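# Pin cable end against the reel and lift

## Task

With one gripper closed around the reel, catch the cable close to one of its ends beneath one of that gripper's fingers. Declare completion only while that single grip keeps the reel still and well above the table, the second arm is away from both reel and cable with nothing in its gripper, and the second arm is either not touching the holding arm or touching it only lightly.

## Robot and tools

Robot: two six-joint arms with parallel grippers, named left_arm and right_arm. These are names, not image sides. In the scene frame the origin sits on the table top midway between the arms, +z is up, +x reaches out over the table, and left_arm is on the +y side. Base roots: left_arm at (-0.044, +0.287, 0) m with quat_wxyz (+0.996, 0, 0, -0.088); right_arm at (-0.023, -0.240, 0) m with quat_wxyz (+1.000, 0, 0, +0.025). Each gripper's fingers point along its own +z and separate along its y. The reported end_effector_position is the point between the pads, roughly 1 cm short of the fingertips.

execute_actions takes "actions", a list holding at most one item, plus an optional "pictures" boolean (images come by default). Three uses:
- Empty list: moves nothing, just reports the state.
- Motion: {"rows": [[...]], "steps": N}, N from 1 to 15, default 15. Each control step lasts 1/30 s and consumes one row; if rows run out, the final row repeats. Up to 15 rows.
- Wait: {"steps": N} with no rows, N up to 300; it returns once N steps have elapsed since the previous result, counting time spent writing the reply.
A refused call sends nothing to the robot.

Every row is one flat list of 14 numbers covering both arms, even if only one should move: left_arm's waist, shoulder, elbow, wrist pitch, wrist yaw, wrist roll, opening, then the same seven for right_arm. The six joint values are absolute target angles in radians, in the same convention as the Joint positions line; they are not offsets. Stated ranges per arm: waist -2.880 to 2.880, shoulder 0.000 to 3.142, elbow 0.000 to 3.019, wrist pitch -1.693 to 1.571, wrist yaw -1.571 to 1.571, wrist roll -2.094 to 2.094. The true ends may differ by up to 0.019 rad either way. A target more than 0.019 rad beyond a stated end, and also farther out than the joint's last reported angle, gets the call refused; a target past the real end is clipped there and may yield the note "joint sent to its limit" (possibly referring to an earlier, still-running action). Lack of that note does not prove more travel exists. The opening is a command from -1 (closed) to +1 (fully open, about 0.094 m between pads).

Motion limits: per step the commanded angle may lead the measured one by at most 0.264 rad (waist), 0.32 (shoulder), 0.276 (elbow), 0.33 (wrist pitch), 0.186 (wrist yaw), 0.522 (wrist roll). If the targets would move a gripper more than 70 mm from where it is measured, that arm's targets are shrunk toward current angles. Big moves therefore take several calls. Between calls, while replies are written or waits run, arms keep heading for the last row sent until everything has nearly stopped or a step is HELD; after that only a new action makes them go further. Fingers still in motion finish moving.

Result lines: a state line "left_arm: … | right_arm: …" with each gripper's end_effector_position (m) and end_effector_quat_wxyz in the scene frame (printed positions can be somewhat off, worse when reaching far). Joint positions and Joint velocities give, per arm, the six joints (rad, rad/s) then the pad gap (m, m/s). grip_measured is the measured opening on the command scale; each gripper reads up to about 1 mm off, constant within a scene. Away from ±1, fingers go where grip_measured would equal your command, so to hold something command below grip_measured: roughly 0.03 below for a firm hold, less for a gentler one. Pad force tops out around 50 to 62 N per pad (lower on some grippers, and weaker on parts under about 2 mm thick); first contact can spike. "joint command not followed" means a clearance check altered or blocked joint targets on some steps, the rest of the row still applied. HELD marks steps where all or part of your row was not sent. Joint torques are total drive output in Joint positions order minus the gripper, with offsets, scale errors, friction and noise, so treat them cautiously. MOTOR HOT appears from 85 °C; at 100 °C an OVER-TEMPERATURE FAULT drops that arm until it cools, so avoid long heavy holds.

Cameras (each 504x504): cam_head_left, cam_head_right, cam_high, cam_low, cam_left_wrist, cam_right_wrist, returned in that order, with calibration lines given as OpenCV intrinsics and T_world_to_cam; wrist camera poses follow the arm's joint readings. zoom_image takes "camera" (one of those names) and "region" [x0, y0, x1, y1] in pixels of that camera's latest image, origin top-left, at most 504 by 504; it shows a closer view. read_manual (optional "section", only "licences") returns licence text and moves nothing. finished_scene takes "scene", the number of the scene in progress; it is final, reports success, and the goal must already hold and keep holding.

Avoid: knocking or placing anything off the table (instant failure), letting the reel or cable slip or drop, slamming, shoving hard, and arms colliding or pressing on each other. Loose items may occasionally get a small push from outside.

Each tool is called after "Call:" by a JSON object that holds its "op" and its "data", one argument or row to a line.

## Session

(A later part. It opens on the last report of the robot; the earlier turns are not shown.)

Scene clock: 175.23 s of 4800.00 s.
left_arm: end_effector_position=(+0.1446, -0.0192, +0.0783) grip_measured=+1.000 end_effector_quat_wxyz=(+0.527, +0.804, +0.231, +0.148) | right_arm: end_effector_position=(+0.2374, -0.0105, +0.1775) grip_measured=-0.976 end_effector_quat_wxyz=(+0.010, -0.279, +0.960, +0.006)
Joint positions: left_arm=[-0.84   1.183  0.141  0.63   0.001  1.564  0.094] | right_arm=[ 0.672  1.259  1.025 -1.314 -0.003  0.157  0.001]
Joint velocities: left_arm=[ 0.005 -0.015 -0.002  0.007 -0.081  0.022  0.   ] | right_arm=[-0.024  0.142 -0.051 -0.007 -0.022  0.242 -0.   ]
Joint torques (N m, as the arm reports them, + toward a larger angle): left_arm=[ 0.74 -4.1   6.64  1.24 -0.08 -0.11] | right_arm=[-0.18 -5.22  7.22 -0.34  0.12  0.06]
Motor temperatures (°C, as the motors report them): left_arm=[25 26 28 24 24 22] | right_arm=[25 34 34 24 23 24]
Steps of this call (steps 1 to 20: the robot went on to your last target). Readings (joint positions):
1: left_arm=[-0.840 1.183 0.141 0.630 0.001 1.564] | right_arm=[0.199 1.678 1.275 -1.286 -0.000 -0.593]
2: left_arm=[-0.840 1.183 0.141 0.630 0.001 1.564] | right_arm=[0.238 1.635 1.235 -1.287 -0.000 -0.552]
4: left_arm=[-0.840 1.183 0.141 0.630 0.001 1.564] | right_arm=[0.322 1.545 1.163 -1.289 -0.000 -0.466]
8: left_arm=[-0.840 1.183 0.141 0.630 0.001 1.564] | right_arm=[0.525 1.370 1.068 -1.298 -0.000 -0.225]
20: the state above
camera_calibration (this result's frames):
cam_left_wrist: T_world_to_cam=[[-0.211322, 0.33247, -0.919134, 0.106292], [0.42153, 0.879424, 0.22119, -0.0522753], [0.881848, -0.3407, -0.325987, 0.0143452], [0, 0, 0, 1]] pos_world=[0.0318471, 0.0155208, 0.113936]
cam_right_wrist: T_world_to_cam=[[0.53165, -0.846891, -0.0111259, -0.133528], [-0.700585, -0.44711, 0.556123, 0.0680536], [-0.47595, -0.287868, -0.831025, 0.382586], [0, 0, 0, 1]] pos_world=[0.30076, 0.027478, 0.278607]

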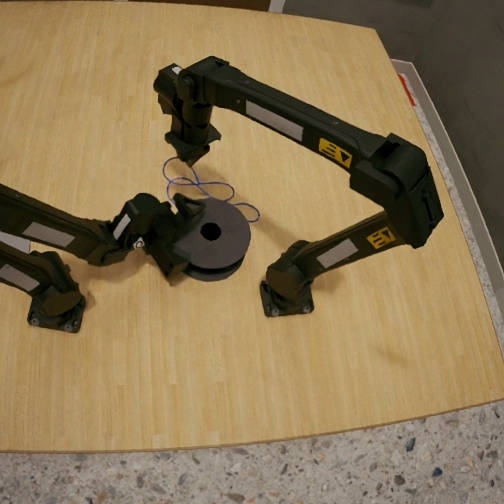

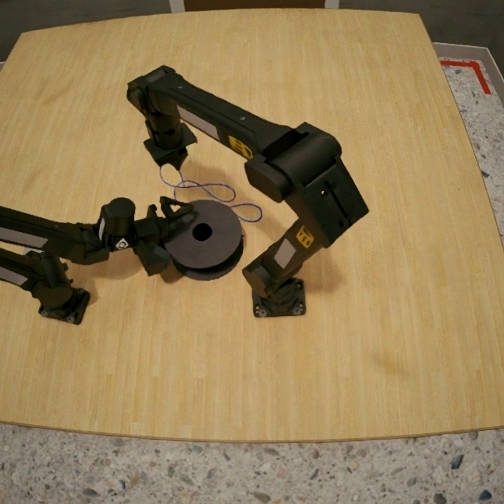

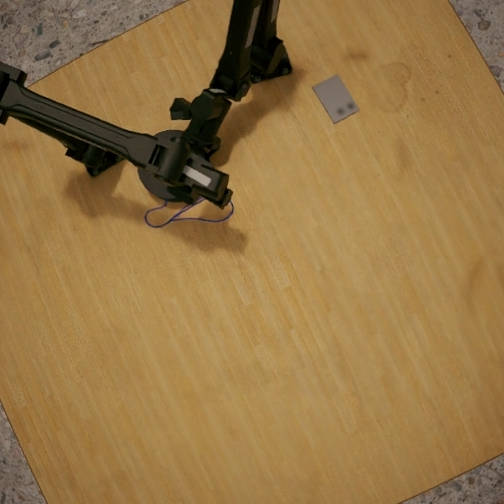

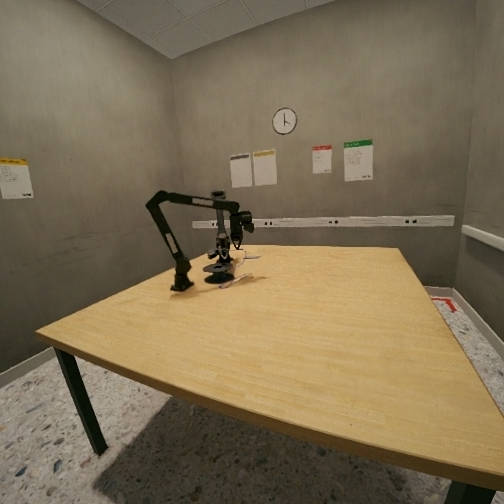

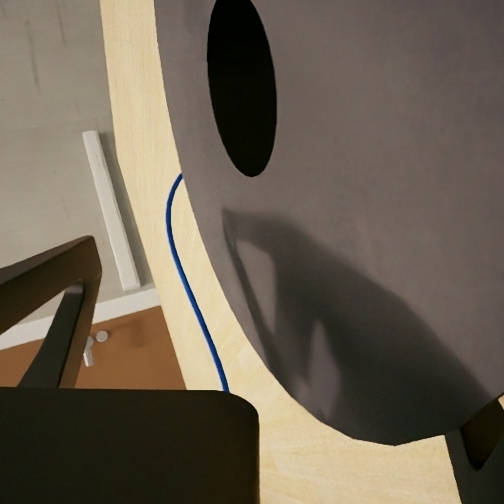

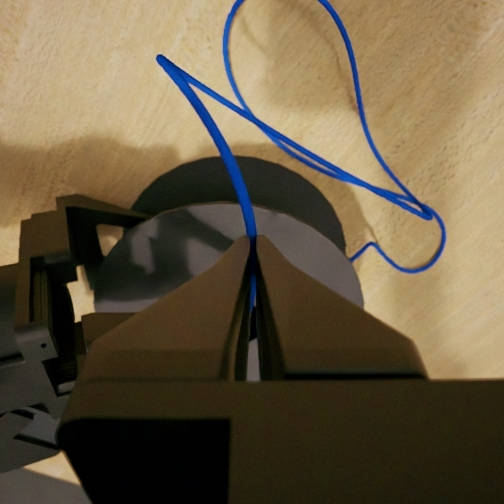

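Call:
{"op": "execute_actions", "data": {
  "actions": [
    {"rows":[[-0.84,1.19,0.14,0.62,0,1.57,1.0,0.72,1.26,0.98,-1.26,0,0.25,-1],[-0.84,1.19,0.14,0.62,0,1.57,1.0,0.78,1.27,0.94,-1.21,0,0.3,-1],[-0.84,1.19,0.14,0.62,0,1.57,1.0,0.8,1.28,0.9,-1.17,0,0.31,-1],[-0.84,1.19,0.14,0.62,0,1.57,1.0,0.8,1.29,0.86,-1.15,0,0.31,-1]],"steps":15}
  ]
}}

Call:
{"op": "zoom_image", "data": {
  "camera": "cam_head_left",
  "region": [100,120,300,300]
}}

Call:
{"op": "zoom_image", "data": {
  "camera": "cam_high",
  "region": [100,70,280,250]
}}

Scene clock: 177.53 s of 4800.00 s.
left_arm: end_effector_position=(+0.1408, -0.0159, +0.0715) grip_measured=+1.000 end_effector_quat_wxyz=(+0.519, +0.810, +0.230, +0.144) | right_arm: end_effector_position=(+0.1905, +0.0007, +0.1066) grip_measured=-0.977 end_effector_quat_wxyz=(-0.010, -0.279, +0.960, -0.010)
Joint positions: left_arm=[-0.843  1.188  0.132  0.623  0.004  1.566  0.094] | right_arm=[ 0.8    1.291  0.856 -1.164  0.006  0.285  0.001]
Joint velocities: left_arm=[-0.005 -0.005  0.017  0.007 -0.051 -0.007  0.   ] | right_arm=[-0.005  0.015  0.007 -0.007 -0.022  0.066  0.   ]
Joint torques (N m, as the arm reports them, + toward a larger angle): left_arm=[ 0.91 -4.3   7.22  1.5  -0.24 -0.12] | right_arm=[ 0.66 -6.11  7.22  0.31 -0.17  0.04]
Motor temperatures (°C, as the motors report them): left_arm=[25 26 28 24 24 22] | right_arm=[25 33 33 24 23 24]
Steps of this call (steps 1 to 30: the robot went on to your last target; steps 31 to 54: nothing new was sent; steps 55 to 69: all 15 steps of this action). Readings (joint positions):
55: left_arm=[-0.840 1.183 0.141 0.630 0.001 1.564] | right_arm=[0.674 1.266 1.017 -1.304 -0.002 0.194]
56: left_arm=[-0.840 1.183 0.141 0.630 0.001 1.564] | right_arm=[0.685 1.264 1.003 -1.278 0.000 0.211]
58: left_arm=[-0.840 1.183 0.141 0.630 0.001 1.564] | right_arm=[0.732 1.261 0.949 -1.208 0.001 0.242]
62: left_arm=[-0.843 1.186 0.135 0.624 0.008 1.566] | right_arm=[0.800 1.283 0.861 -1.168 0.007 0.271]
69: the state above
camera_calibration (this result's frames):
cam_left_wrist: T_world_to_cam=[[-0.218711, 0.350083, -0.910828, 0.0988487], [0.429685, 0.872609, 0.232215, -0.0540523], [0.876091, -0.340581, -0.341274, 0.0184917], [0, 0, 0, 1]] pos_world=[0.0286443, 0.0188593, 0.108897]
cam_right_wrist: T_world_to_cam=[[0.531293, -0.847131, 0.00983018, -0.102029], [-0.684082, -0.422132, 0.594841, 0.0723727], [-0.499759, -0.32276, -0.803783, 0.306239], [0, 0, 0, 1]] pos_world=[0.256762, 0.0429604, 0.204103]

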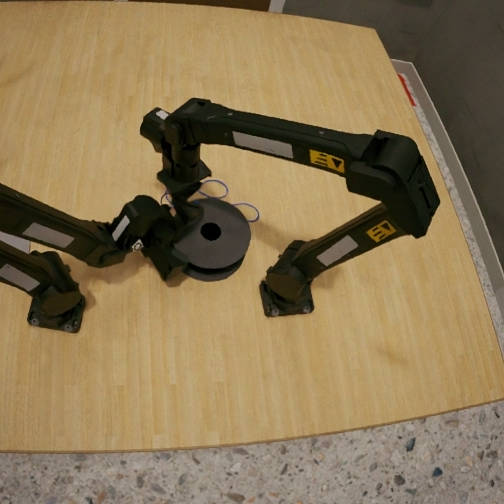

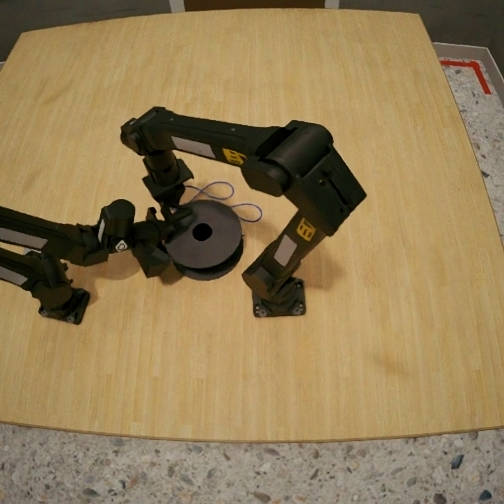

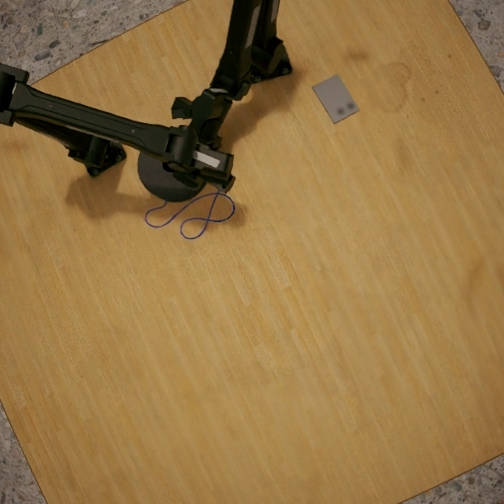

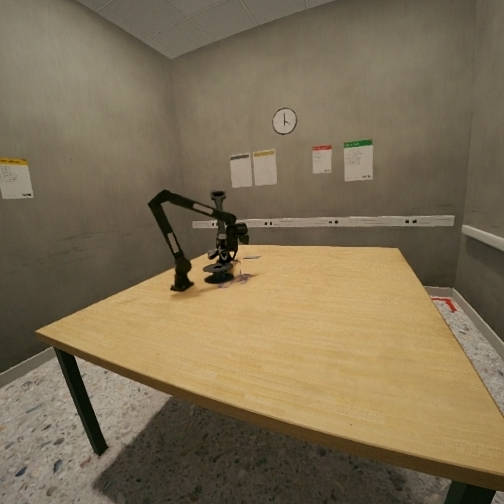

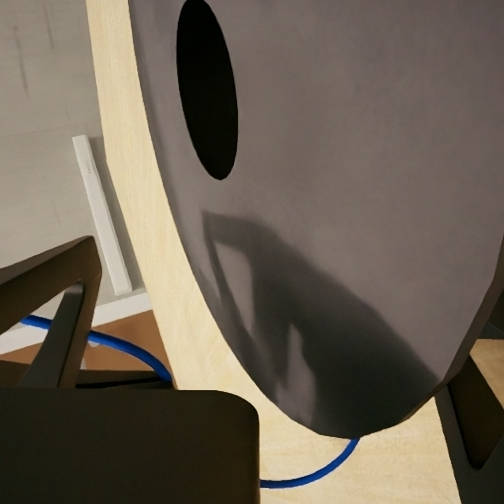

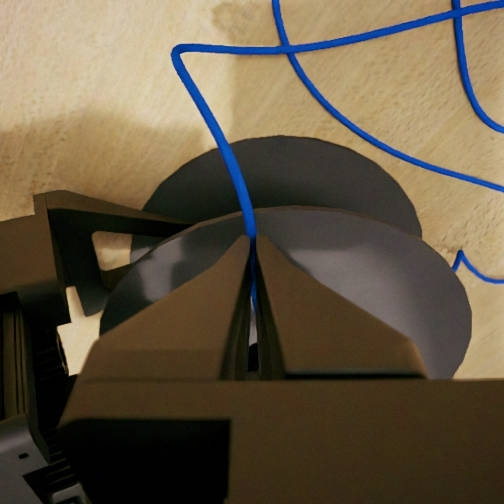

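Region (100, 120, 300, 300) of cam_head_left's 504x504 image, scaled by 2.520, with more detail than that image has; it fills the top 454 rows of this view, and the rest is white.

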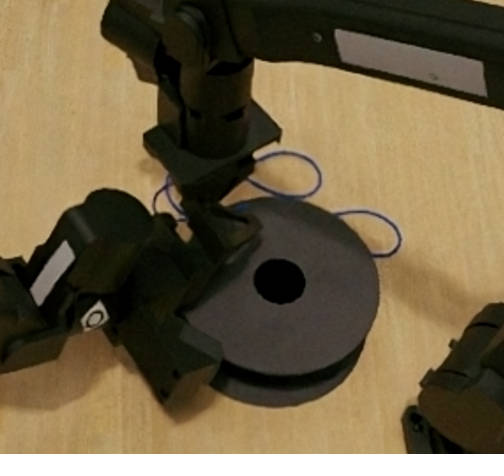

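Region (100, 70, 280, 250) of cam_high's 504x504 image, scaled by 2.800, with more detail than that image has.

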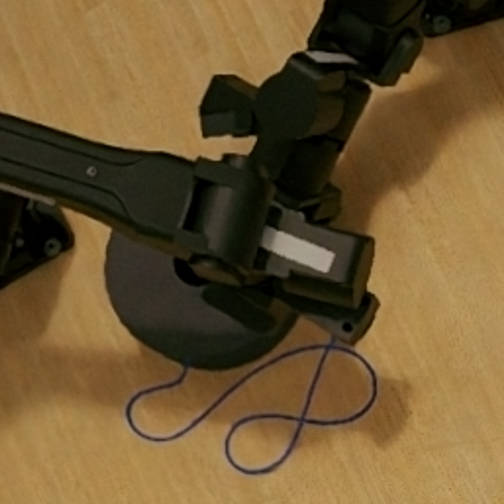

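Call:
{"op": "zoom_image", "data": {
  "camera": "cam_left_wrist",
  "region": [0,200,300,504]
}}

Call:
{"op": "zoom_image", "data": {
  "camera": "cam_low",
  "region": [190,220,270,300]
}}

Region (0, 200, 300, 504) of cam_left_wrist's 504x504 image, scaled by 1.658, with more detail than that image has; it fills the left 497 columns of this view, and the rest is white.

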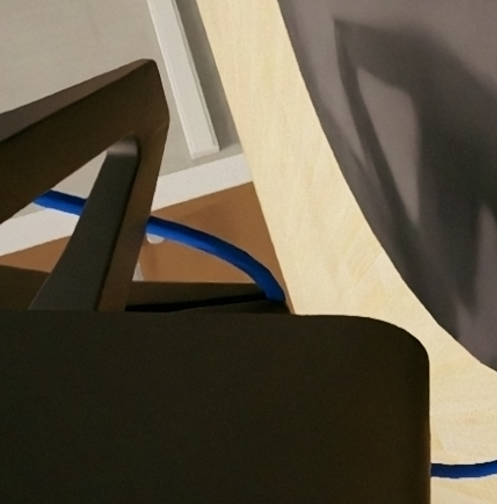

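Region (190, 220, 270, 300) of cam_low's 504x504 image, scaled by 6.300, with more detail than that image has.

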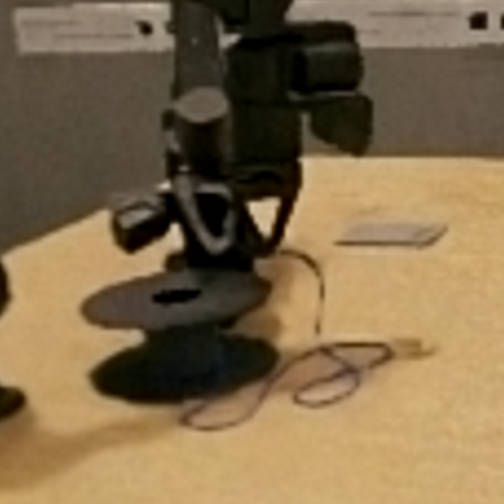

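Call:
{"op": "execute_actions", "data": {
  "actions": [
    {"rows":[[-0.84,1.19,0.17,0.64,0,1.57,1.0,0.75,1.3,0.87,-1.15,0,0.5,-1],[-0.84,1.19,0.17,0.64,0,1.57,1.0,0.73,1.31,0.87,-1.14,0,0.7,-1],[-0.84,1.19,0.17,0.64,0,1.57,1.0,0.73,1.32,0.86,-1.12,0,0.9,-1],[-0.84,1.19,0.17,0.64,0,1.57,1.0,0.73,1.33,0.85,-1.1,0,1.0,-1]],"steps":15}
  ]
}}

Scene clock: 181.73 s of 4800.00 s.
left_arm: end_effector_position=(+0.1415, -0.0169, +0.0726) grip_measured=+1.000 end_effector_quat_wxyz=(+0.520, +0.810, +0.230, +0.144) | right_arm: end_effector_position=(+0.2133, -0.0046, +0.0960) grip_measured=-0.977 end_effector_quat_wxyz=(-0.002, +0.082, +0.997, -0.005)
Joint positions: left_arm=[-0.843  1.188  0.135  0.623  0.004  1.566  0.094] | right_arm=[ 0.736  1.325  0.856 -1.112  0.003  0.951  0.001]
Joint velocities: left_arm=[-0.005 -0.005 -0.002 -0.007 -0.051 -0.051  0.   ] | right_arm=[-0.024 -0.005 -0.012 -0.007  0.037  0.198  0.001]
Joint torques (N m, as the arm reports them, + toward a larger angle): left_arm=[ 0.97 -4.49  9.8   2.43 -0.22 -0.11] | right_arm=[ 0.34 -5.96  6.25  0.19  0.02  0.03]
Motor temperatures (°C, as the motors report them): left_arm=[25 26 28 24 24 22] | right_arm=[25 32 33 24 23 24]
Steps of this call (steps 1 to 15: the robot went on to your last target; steps 16 to 111: nothing new was sent; steps 112 to 126: all 15 steps of this action). Readings (joint positions):
112: left_arm=[-0.843 1.188 0.132 0.623 0.004 1.566] | right_arm=[0.796 1.291 0.856 -1.164 0.006 0.319]
113: left_arm=[-0.843 1.188 0.133 0.623 0.004 1.566] | right_arm=[0.787 1.292 0.856 -1.161 0.003 0.385]
115: left_arm=[-0.843 1.188 0.135 0.623 0.004 1.566] | right_arm=[0.762 1.297 0.856 -1.142 0.003 0.577]
119: left_arm=[-0.843 1.188 0.135 0.623 0.004 1.566] | right_arm=[0.736 1.319 0.856 -1.114 0.003 0.820]
126: the state above
camera_calibration (this result's frames):
cam_left_wrist: T_world_to_cam=[[-0.21743, 0.348011, -0.911928, 0.100194], [0.428693, 0.873395, 0.231093, -0.053578], [0.876896, -0.340691, -0.339092, 0.0176474], [0, 0, 0, 1]] pos_world=[0.0292788, 0.0179385, 0.109735]
cam_right_wrist: T_world_to_cam=[[-0.168557, -0.985677, 0.00547946, 0.0305285], [-0.804356, 0.140759, 0.577233, 0.122025], [-0.569736, 0.0928891, -0.816561, 0.325443], [0, 0, 0, 1]] pos_world=[0.288714, -0.017315, 0.19514]

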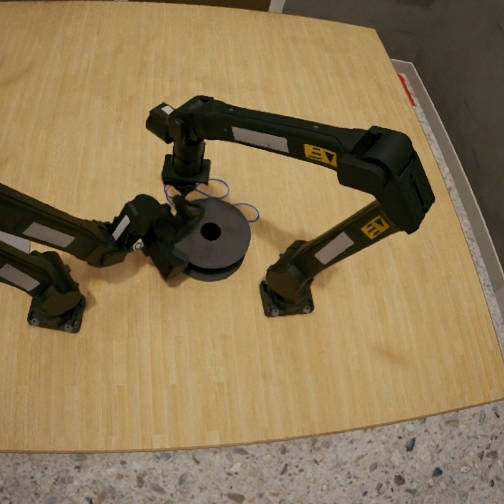

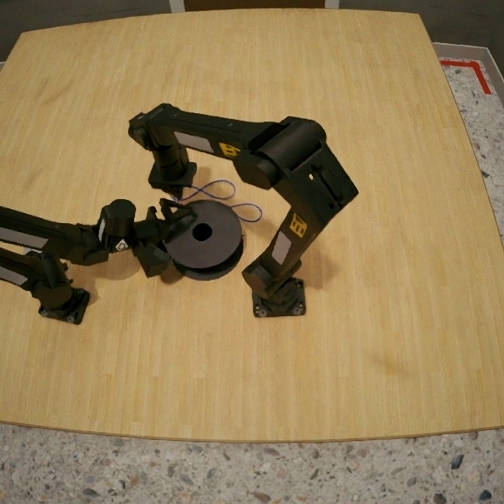

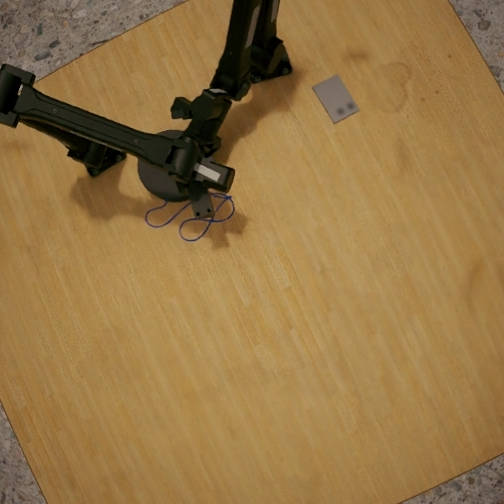

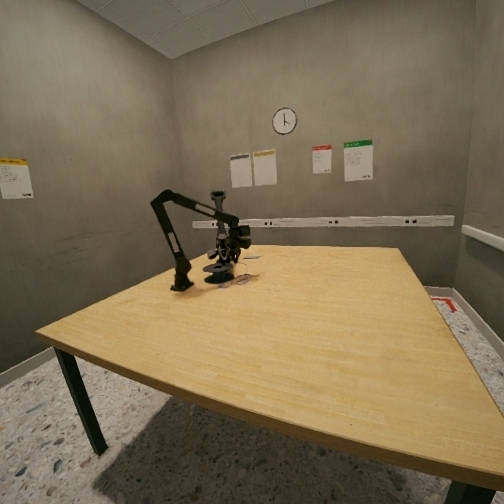

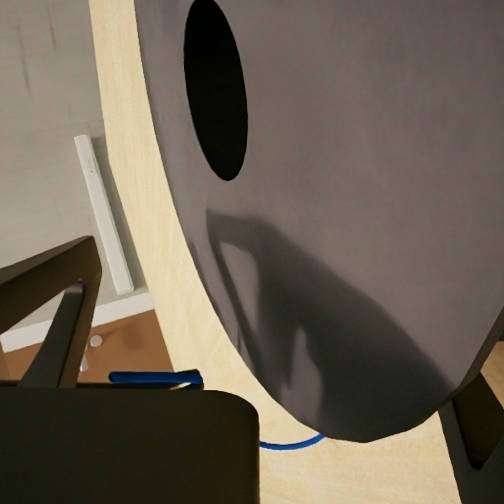

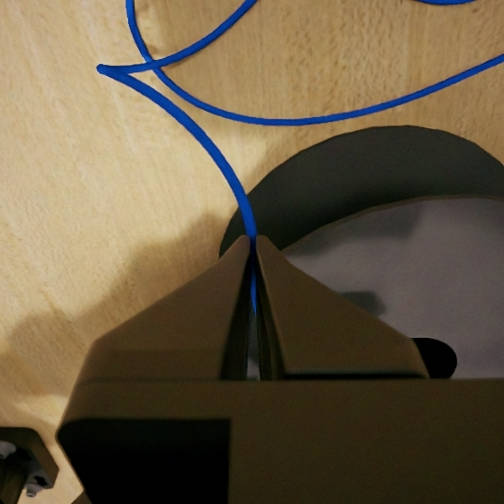

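Call:
{"op": "execute_actions", "data": {
  "actions": [
    {"rows":[[-0.84,1.19,0.17,0.64,0,1.57,1.0,0.75,1.31,0.84,-1.11,0,1.02,-1],[-0.84,1.19,0.17,0.64,0,1.57,1.0,0.77,1.29,0.82,-1.11,0,1.04,-1],[-0.84,1.19,0.17,0.64,0,1.57,1.0,0.79,1.27,0.8,-1.1,0,1.06,-1],[-0.84,1.19,0.17,0.64,0,1.57,1.0,0.8,1.255,0.79,-1.1,0,1.07,-1]],"steps":15}
  ]
}}

Scene clock: 185.33 s of 4800.00 s.
left_arm: end_effector_position=(+0.1391, -0.0184, +0.0726) grip_measured=+1.000 end_effector_quat_wxyz=(+0.521, +0.812, +0.223, +0.143) | right_arm: end_effector_position=(+0.1913, -0.0115, +0.0954) grip_measured=-0.977 end_effector_quat_wxyz=(+0.007, +0.114, +0.993, -0.001)
Joint positions: left_arm=[-0.848  1.188  0.135  0.624  0.008  1.575  0.094] | right_arm=[ 0.775  1.26   0.796 -1.102  0.012  1.054  0.001]
Joint velocities: left_arm=[ 0.024 -0.015 -0.007 -0.017 -0.051 -0.022  0.   ] | right_arm=[ 0.005  0.015  0.002 -0.017 -0.037  0.066  0.001]
Joint torques (N m, as the arm reports them, + toward a larger angle): left_arm=[ 1.27 -4.4   9.85  2.42 -0.43 -0.21] | right_arm=[ 2.98 -4.83  6.47 -0.24 -0.29  0.04]
Motor temperatures (°C, as the motors report them): left_arm=[25 26 29 24 24 22] | right_arm=[25 32 33 24 23 24]
Steps of this call (steps 1 to 30: the robot went on to your last target; steps 31 to 93: nothing new was sent; steps 94 to 108: all 15 steps of this action). Readings (joint positions):
94: left_arm=[-0.843 1.188 0.135 0.623 0.004 1.566] | right_arm=[0.736 1.325 0.855 -1.112 0.003 0.988]
95: left_arm=[-0.843 1.188 0.135 0.623 0.004 1.566] | right_arm=[0.737 1.323 0.851 -1.111 0.003 0.995]
97: left_arm=[-0.843 1.188 0.135 0.623 0.004 1.566] | right_arm=[0.752 1.306 0.826 -1.107 0.003 1.014]
101: left_arm=[-0.848 1.188 0.135 0.623 0.012 1.575] | right_arm=[0.774 1.267 0.796 -1.103 0.015 1.041]
108: the state above
camera_calibration (this result's frames):
cam_left_wrist: T_world_to_cam=[[-0.207098, 0.353828, -0.912095, 0.0989546], [0.439349, 0.866643, 0.236438, -0.0532593], [0.874119, -0.351762, -0.334933, 0.0191492], [0, 0, 0, 1]] pos_world=[0.027154, 0.0178799, 0.109262]
cam_right_wrist: T_world_to_cam=[[-0.231343, -0.972868, -0.00284435, 0.0328967], [-0.804114, 0.189566, 0.563441, 0.107432], [-0.547615, 0.132635, -0.826151, 0.310186], [0, 0, 0, 1]] pos_world=[0.26386, -0.0295029, 0.195823]

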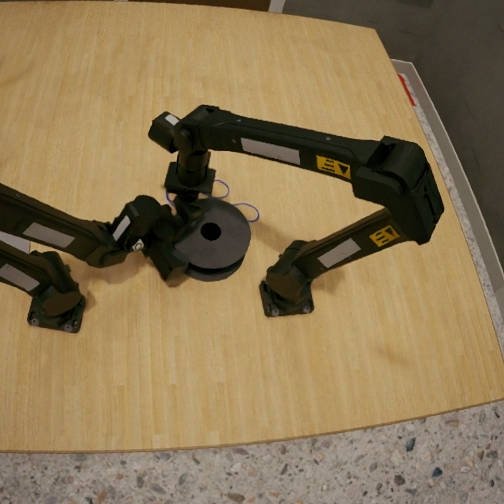

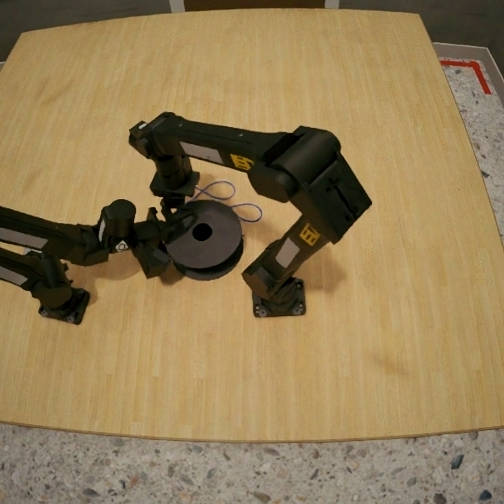

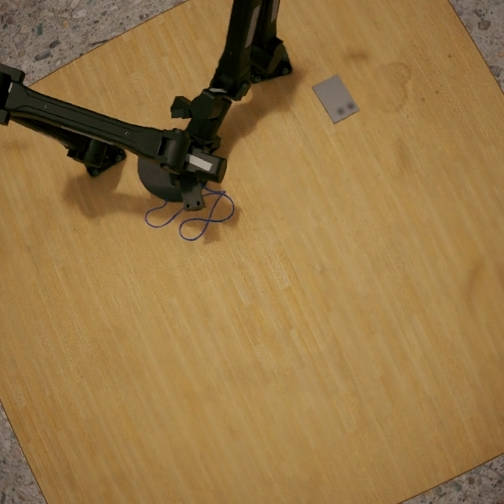

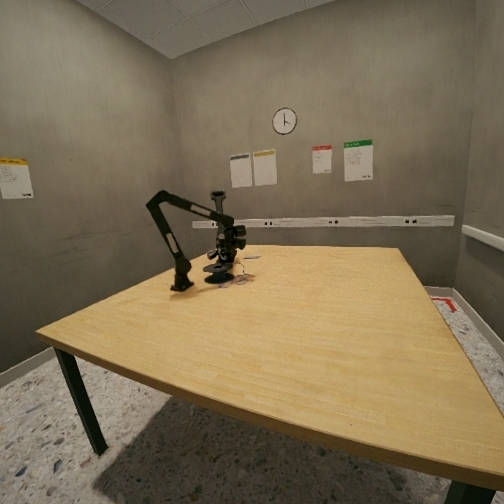

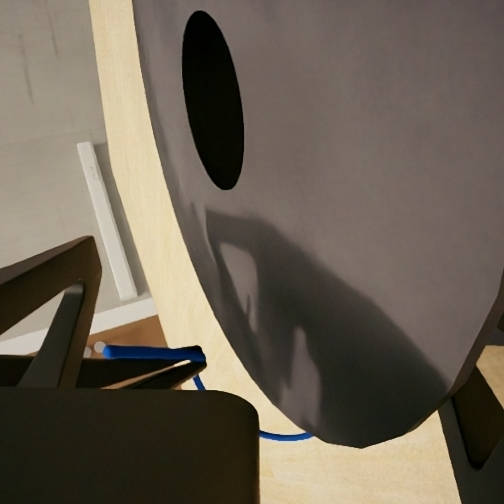

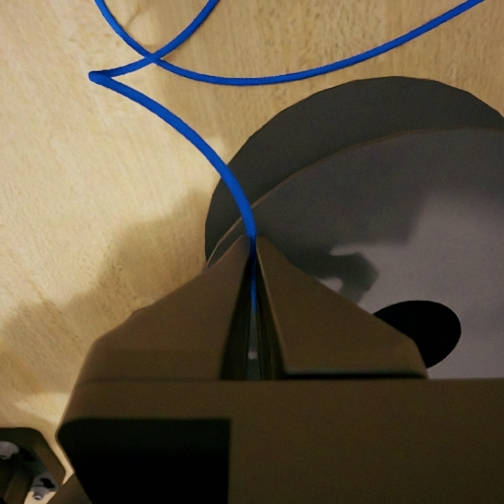

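Call:
{"op": "execute_actions", "data": {
  "actions": [
    {"rows":[[-0.84,1.15,0.14,0.6,0,1.57,0.7,0.75,1.28,0.81,-1.1,0,1.04,-1],[-0.84,1.1,0.13,0.55,0,1.57,0.4,0.74,1.3,0.83,-1.1,0,1.04,-1],[-0.84,1.05,0.12,0.5,0,1.57,0.2,0.74,1.3,0.83,-1.1,0,1.04,-1],[-0.84,1.01,0.11,0.46,0,1.57,0.1,0.74,1.3,0.83,-1.1,0,1.04,-1]],"steps":15}
  ]
}}

Scene clock: 189.57 s of 4800.00 s.
left_arm: end_effector_position=(+0.1317, -0.0045, +0.0876) grip_measured=+0.102 end_effector_quat_wxyz=(+0.522, +0.810, +0.224, +0.146) | right_arm: end_effector_position=(+0.1941, -0.0161, +0.0856) grip_measured=-0.977 end_effector_quat_wxyz=(-0.007, +0.125, +0.992, -0.012)
Joint positions: left_arm=[-0.848  1.007  0.114  0.467  0.003  1.575  0.052] | right_arm=[ 0.753  1.293  0.796 -1.102  0.002  1.055  0.001]
Joint velocities: left_arm=[-0.005 -0.005  0.007 -0.017 -0.022 -0.022  0.   ] | right_arm=[-0.024  0.005 -0.007 -0.007 -0.037  0.051 -0.001]
Joint torques (N m, as the arm reports them, + toward a larger angle): left_arm=[ 1.37 -2.82  7.58  1.33 -0.2  -0.2 ] | right_arm=[ 0.02 -4.87  8.84 -0.16  0.02 -0.18]
Motor temperatures (°C, as the motors report them): left_arm=[25 26 29 24 24 22] | right_arm=[25 31 33 24 23 24]
Steps of this call (steps 1 to 15: the robot went on to your last target; steps 16 to 112: nothing new was sent; steps 113 to 127: all 15 steps of this action). Readings (joint positions):
113: left_arm=[-0.848 1.186 0.135 0.621 0.007 1.575] | right_arm=[0.774 1.260 0.796 -1.102 0.008 1.056]
114: left_arm=[-0.848 1.174 0.135 0.606 0.005 1.575] | right_arm=[0.771 1.263 0.796 -1.102 0.005 1.056]
116: left_arm=[-0.848 1.113 0.131 0.541 0.004 1.575] | right_arm=[0.763 1.274 0.796 -1.102 0.004 1.056]
120: left_arm=[-0.848 1.002 0.115 0.479 0.004 1.575] | right_arm=[0.753 1.293 0.796 -1.102 0.003 1.055]
127: the state above
camera_calibration (this result's frames):
cam_left_wrist: T_world_to_cam=[[-0.205275, 0.350896, -0.913638, 0.106067], [0.434549, 0.869133, 0.236169, -0.0648689], [0.876943, -0.348541, -0.330892, 0.0347905], [0, 0, 0, 1]] pos_world=[0.0194523, 0.0312871, 0.123739]
cam_right_wrist: T_world_to_cam=[[-0.253002, -0.967225, 0.0215588, 0.03127], [-0.782151, 0.217605, 0.583856, 0.110541], [-0.569412, 0.130855, -0.811571, 0.307226], [0, 0, 0, 1]] pos_world=[0.269309, -0.0340112, 0.184121]

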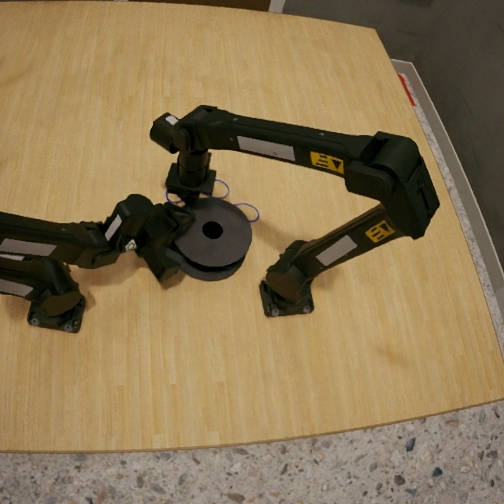

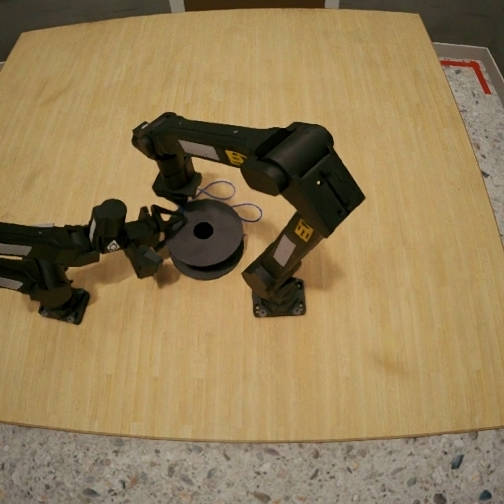

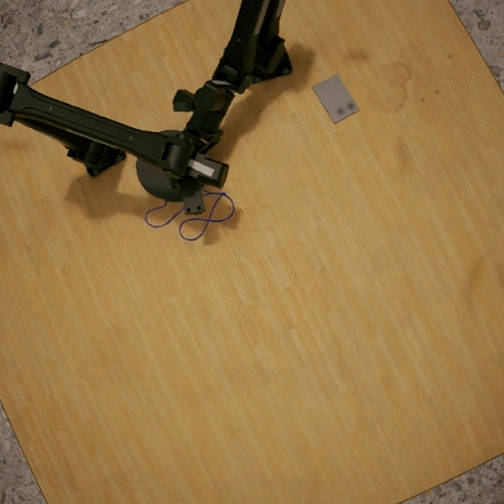

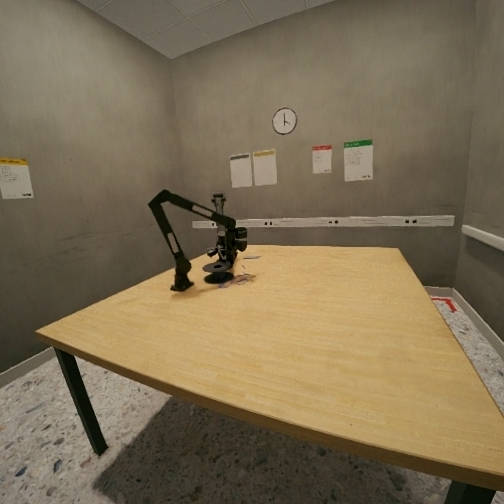

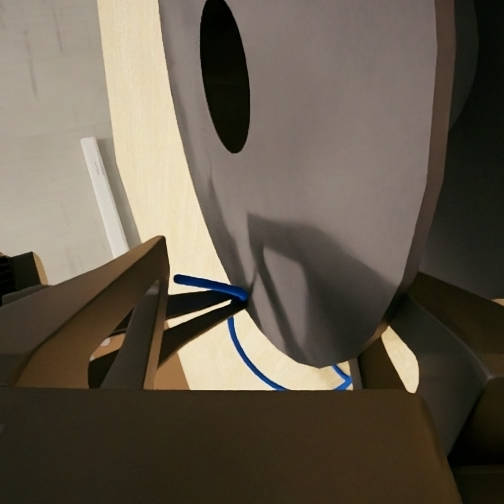

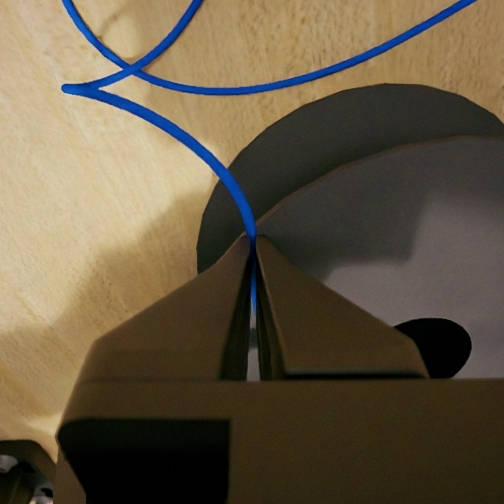

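Call:
{"op": "execute_actions", "data": {
  "actions": [
    {"rows":[[-0.84,1.04,0.14,0.475,0,1.57,0.1,0.74,1.3,0.83,-1.1,0,1.04,-1],[-0.84,1.07,0.16,0.49,0,1.57,0.1,0.74,1.3,0.83,-1.1,0,1.04,-1],[-0.84,1.1,0.18,0.5,0,1.57,0.1,0.74,1.3,0.83,-1.1,0,1.04,-1],[-0.84,1.13,0.205,0.51,0,1.57,0.1,0.74,1.3,0.83,-1.1,0,1.04,-1]],"steps":15}
  ]
}}

Scene clock: 192.10 s of 4800.00 s.
left_arm: end_effector_position=(+0.1409, -0.0196, +0.0735) grip_measured=+0.102 end_effector_quat_wxyz=(+0.499, +0.825, +0.228, +0.139) | right_arm: end_effector_position=(+0.1941, -0.0161, +0.0856) grip_measured=-0.977 end_effector_quat_wxyz=(-0.007, +0.125, +0.992, -0.012)
Joint positions: left_arm=[-0.848  1.136  0.167  0.487  0.003  1.575  0.052] | right_arm=[ 0.753  1.293  0.796 -1.102  0.002  1.055  0.001]
Joint velocities: left_arm=[ 0.005 -0.005 -0.012  0.007  0.007 -0.037 -0.   ] | right_arm=[-0.005 -0.005 -0.017 -0.022  0.007 -0.007  0.001]
Joint torques (N m, as the arm reports them, + toward a larger angle): left_arm=[ 1.34 -5.24 10.76  2.76 -0.17 -0.21] | right_arm=[-0.02 -4.4   9.11 -0.29  0.02 -0.17]
Motor temperatures (°C, as the motors report them): left_arm=[25 26 29 24 24 22] | right_arm=[25 31 33 24 23 24]
Steps of this call (steps 1 to 15: the robot went on to your last target; steps 16 to 61: nothing new was sent; steps 62 to 76: all 15 steps of this action). Readings (joint positions):
62: left_arm=[-0.848 1.010 0.114 0.467 0.003 1.575] | right_arm=[0.753 1.293 0.796 -1.102 0.002 1.055]
63: left_arm=[-0.848 1.019 0.114 0.468 0.003 1.575] | right_arm=[0.753 1.293 0.796 -1.102 0.002 1.055]
65: left_arm=[-0.848 1.060 0.121 0.474 0.003 1.575] | right_arm=[0.753 1.293 0.796 -1.102 0.002 1.055]
69: left_arm=[-0.848 1.135 0.160 0.484 0.003 1.575] | right_arm=[0.753 1.293 0.796 -1.102 0.002 1.055]
76: the state above
camera_calibration (this result's frames):
cam_left_wrist: T_world_to_cam=[[-0.231698, 0.394409, -0.889246, 0.103146], [0.441894, 0.857037, 0.264985, -0.0557837], [0.866629, -0.331556, -0.372861, 0.0216829], [0, 0, 0, 1]] pos_world=[0.0297581, 0.0143163, 0.114588]
cam_right_wrist: T_world_to_cam=[[-0.253002, -0.967225, 0.0215588, 0.03127], [-0.782151, 0.217605, 0.583856, 0.110541], [-0.569412, 0.130855, -0.811571, 0.307226], [0, 0, 0, 1]] pos_world=[0.269309, -0.0340112, 0.184121]

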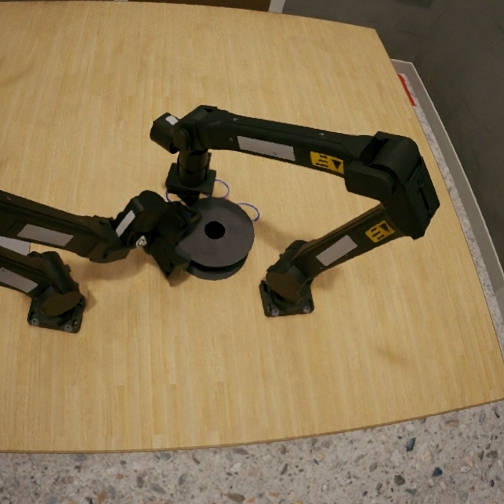

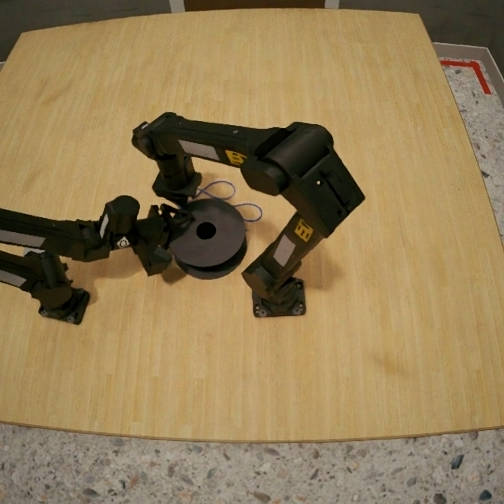

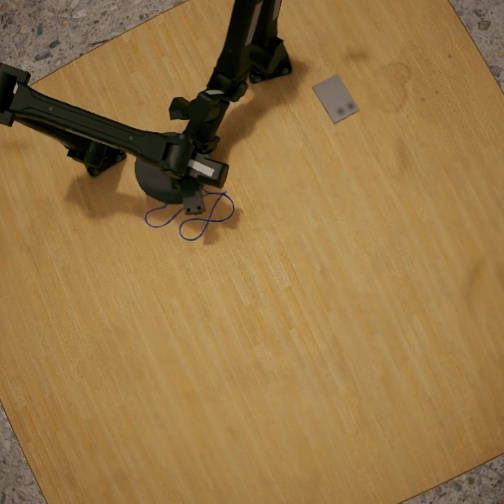

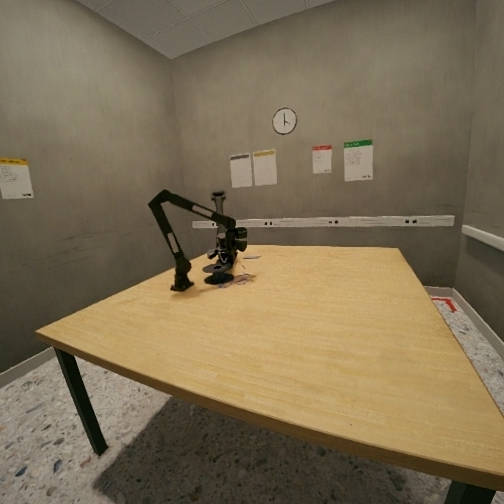

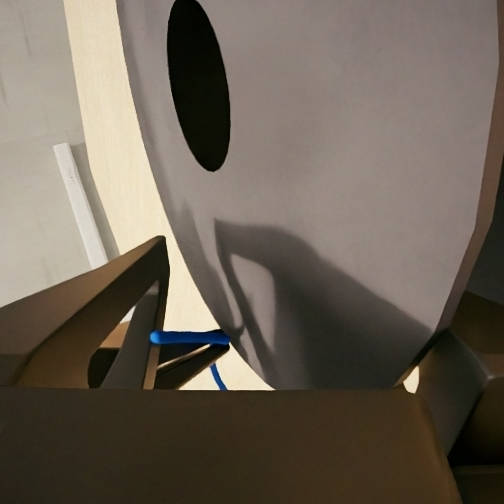

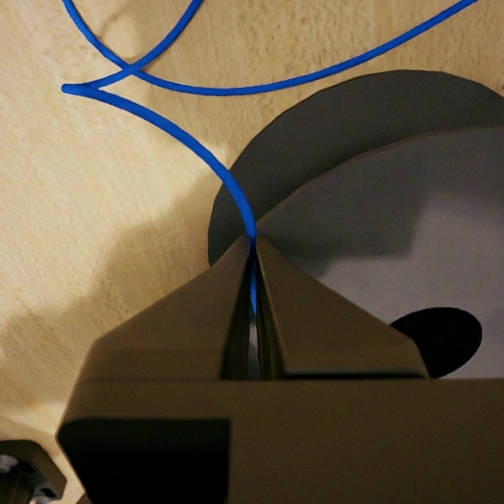

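Call:
{"op": "execute_actions", "data": {
  "actions": [
    {"rows":[[-0.84,1.12,0.22,0.5,0,1.57,0.2,0.74,1.3,0.83,-1.1,0,1.04,-1],[-0.84,1.12,0.22,0.5,0,1.57,0.2,0.74,1.3,0.83,-1.1,0,1.04,-1],[-0.84,1.12,0.22,0.5,0,1.57,0.2,0.74,1.3,0.83,-1.1,0,1.04,-1],[-0.84,1.12,0.22,0.5,0,1.57,0.2,0.74,1.3,0.83,-1.1,0,1.04,-1],[-0.82,1.12,0.22,0.5,0,1.57,0.2,0.74,1.3,0.83,-1.1,0,1.04,-1],[-0.8,1.12,0.22,0.5,0,1.57,0.2,0.74,1.3,0.83,-1.1,0,1.04,-1],[-0.78,1.12,0.22,0.5,0,1.57,0.2,0.74,1.3,0.83,-1.1,0,1.04,-1],[-0.77,1.12,0.22,0.5,0,1.57,0.2,0.74,1.3,0.83,-1.1,0,1.04,-1]],"steps":15}
  ]
}}

Scene clock: 195.70 s of 4800.00 s.
left_arm: end_effector_position=(+0.1577, -0.0111, +0.0766) grip_measured=+0.199 end_effector_quat_wxyz=(+0.499, +0.817, +0.248, +0.152) | right_arm: end_effector_position=(+0.1991, -0.0151, +0.0875) grip_measured=-0.977 end_effector_quat_wxyz=(-0.001, +0.128, +0.992, -0.008)
Joint positions: left_arm=[-0.793  1.132  0.171  0.487  0.01   1.576  0.056] | right_arm=[ 0.747  1.293  0.802 -1.095  0.008  1.054  0.001]
Joint velocities: left_arm=[ 0.005 -0.015 -0.012 -0.027 -0.051  0.037  0.   ] | right_arm=[-0.005 -0.005 -0.007 -0.007  0.066  0.066 -0.001]
Joint torques (N m, as the arm reports them, + toward a larger angle): left_arm=[ 2.66 -5.5  11.84  2.23 -0.49 -0.2 ] | right_arm=[ 0.29 -5.04  8.69 -0.46 -0.14 -0.18]
Motor temperatures (°C, as the motors report them): left_arm=[25 26 30 24 24 22] | right_arm=[25 31 34 24 23 24]
Steps of this call (steps 1 to 15: the robot went on to your last target; steps 16 to 93: nothing new was sent; steps 94 to 108: all 15 steps of this action). Readings (joint positions):
94: left_arm=[-0.848 1.136 0.167 0.487 0.003 1.575] | right_arm=[0.753 1.293 0.796 -1.102 0.002 1.055]
95: left_arm=[-0.848 1.135 0.168 0.487 0.003 1.575] | right_arm=[0.753 1.293 0.796 -1.102 0.002 1.055]
97: left_arm=[-0.848 1.133 0.170 0.487 0.003 1.575] | right_arm=[0.753 1.293 0.796 -1.102 0.002 1.055]
101: left_arm=[-0.815 1.132 0.171 0.487 0.004 1.576] | right_arm=[0.753 1.293 0.796 -1.102 0.003 1.055]
108: the state above
camera_calibration (this result's frames):
cam_left_wrist: T_world_to_cam=[[-0.248496, 0.375474, -0.892899, 0.109128], [0.398523, 0.879811, 0.25906, -0.0637911], [0.882853, -0.291465, -0.368264, 0.00863967], [0, 0, 0, 1]] pos_world=[0.0449124, 0.0176676, 0.117147]
cam_right_wrist: T_world_to_cam=[[-0.258643, -0.965887, 0.0128677, 0.035405], [-0.788379, 0.21877, 0.574977, 0.115152], [-0.558178, 0.138569, -0.818068, 0.309876], [0, 0, 0, 1]] pos_world=[0.272906, -0.0339337, 0.186835]

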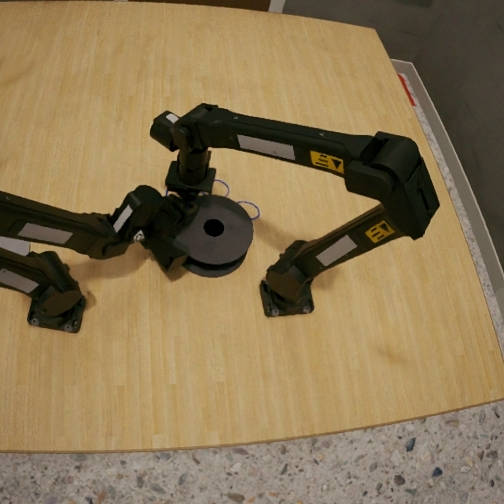

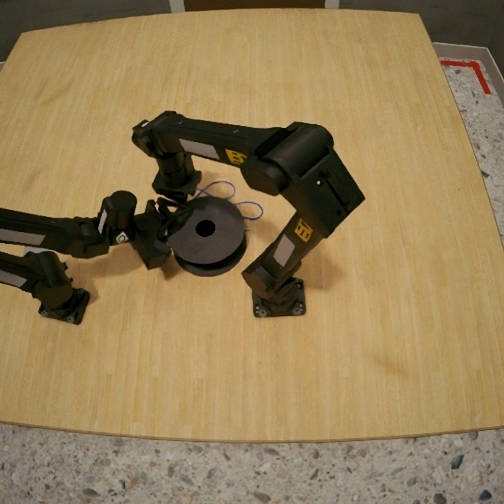

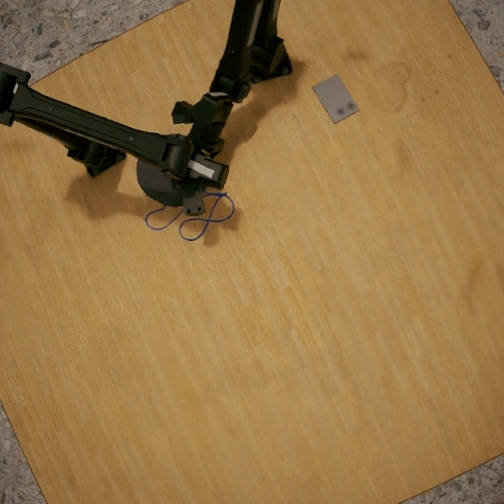

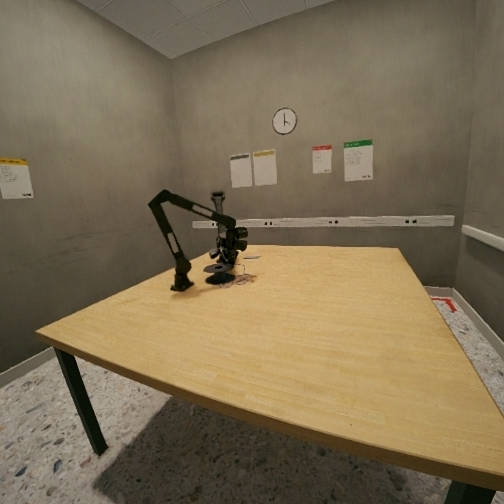

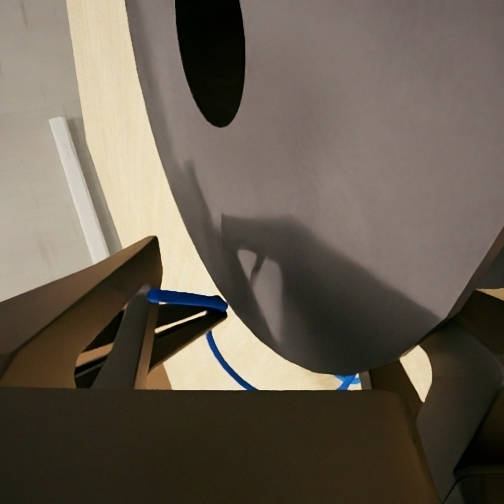

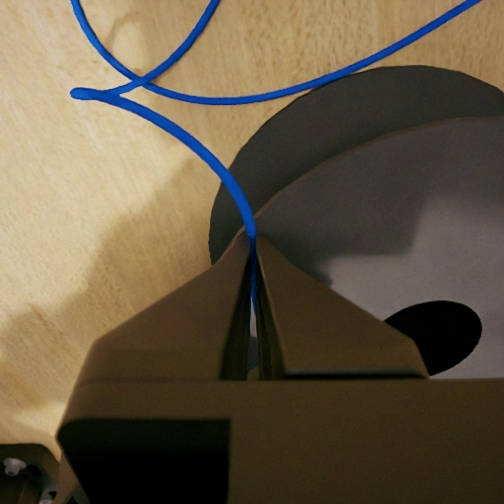

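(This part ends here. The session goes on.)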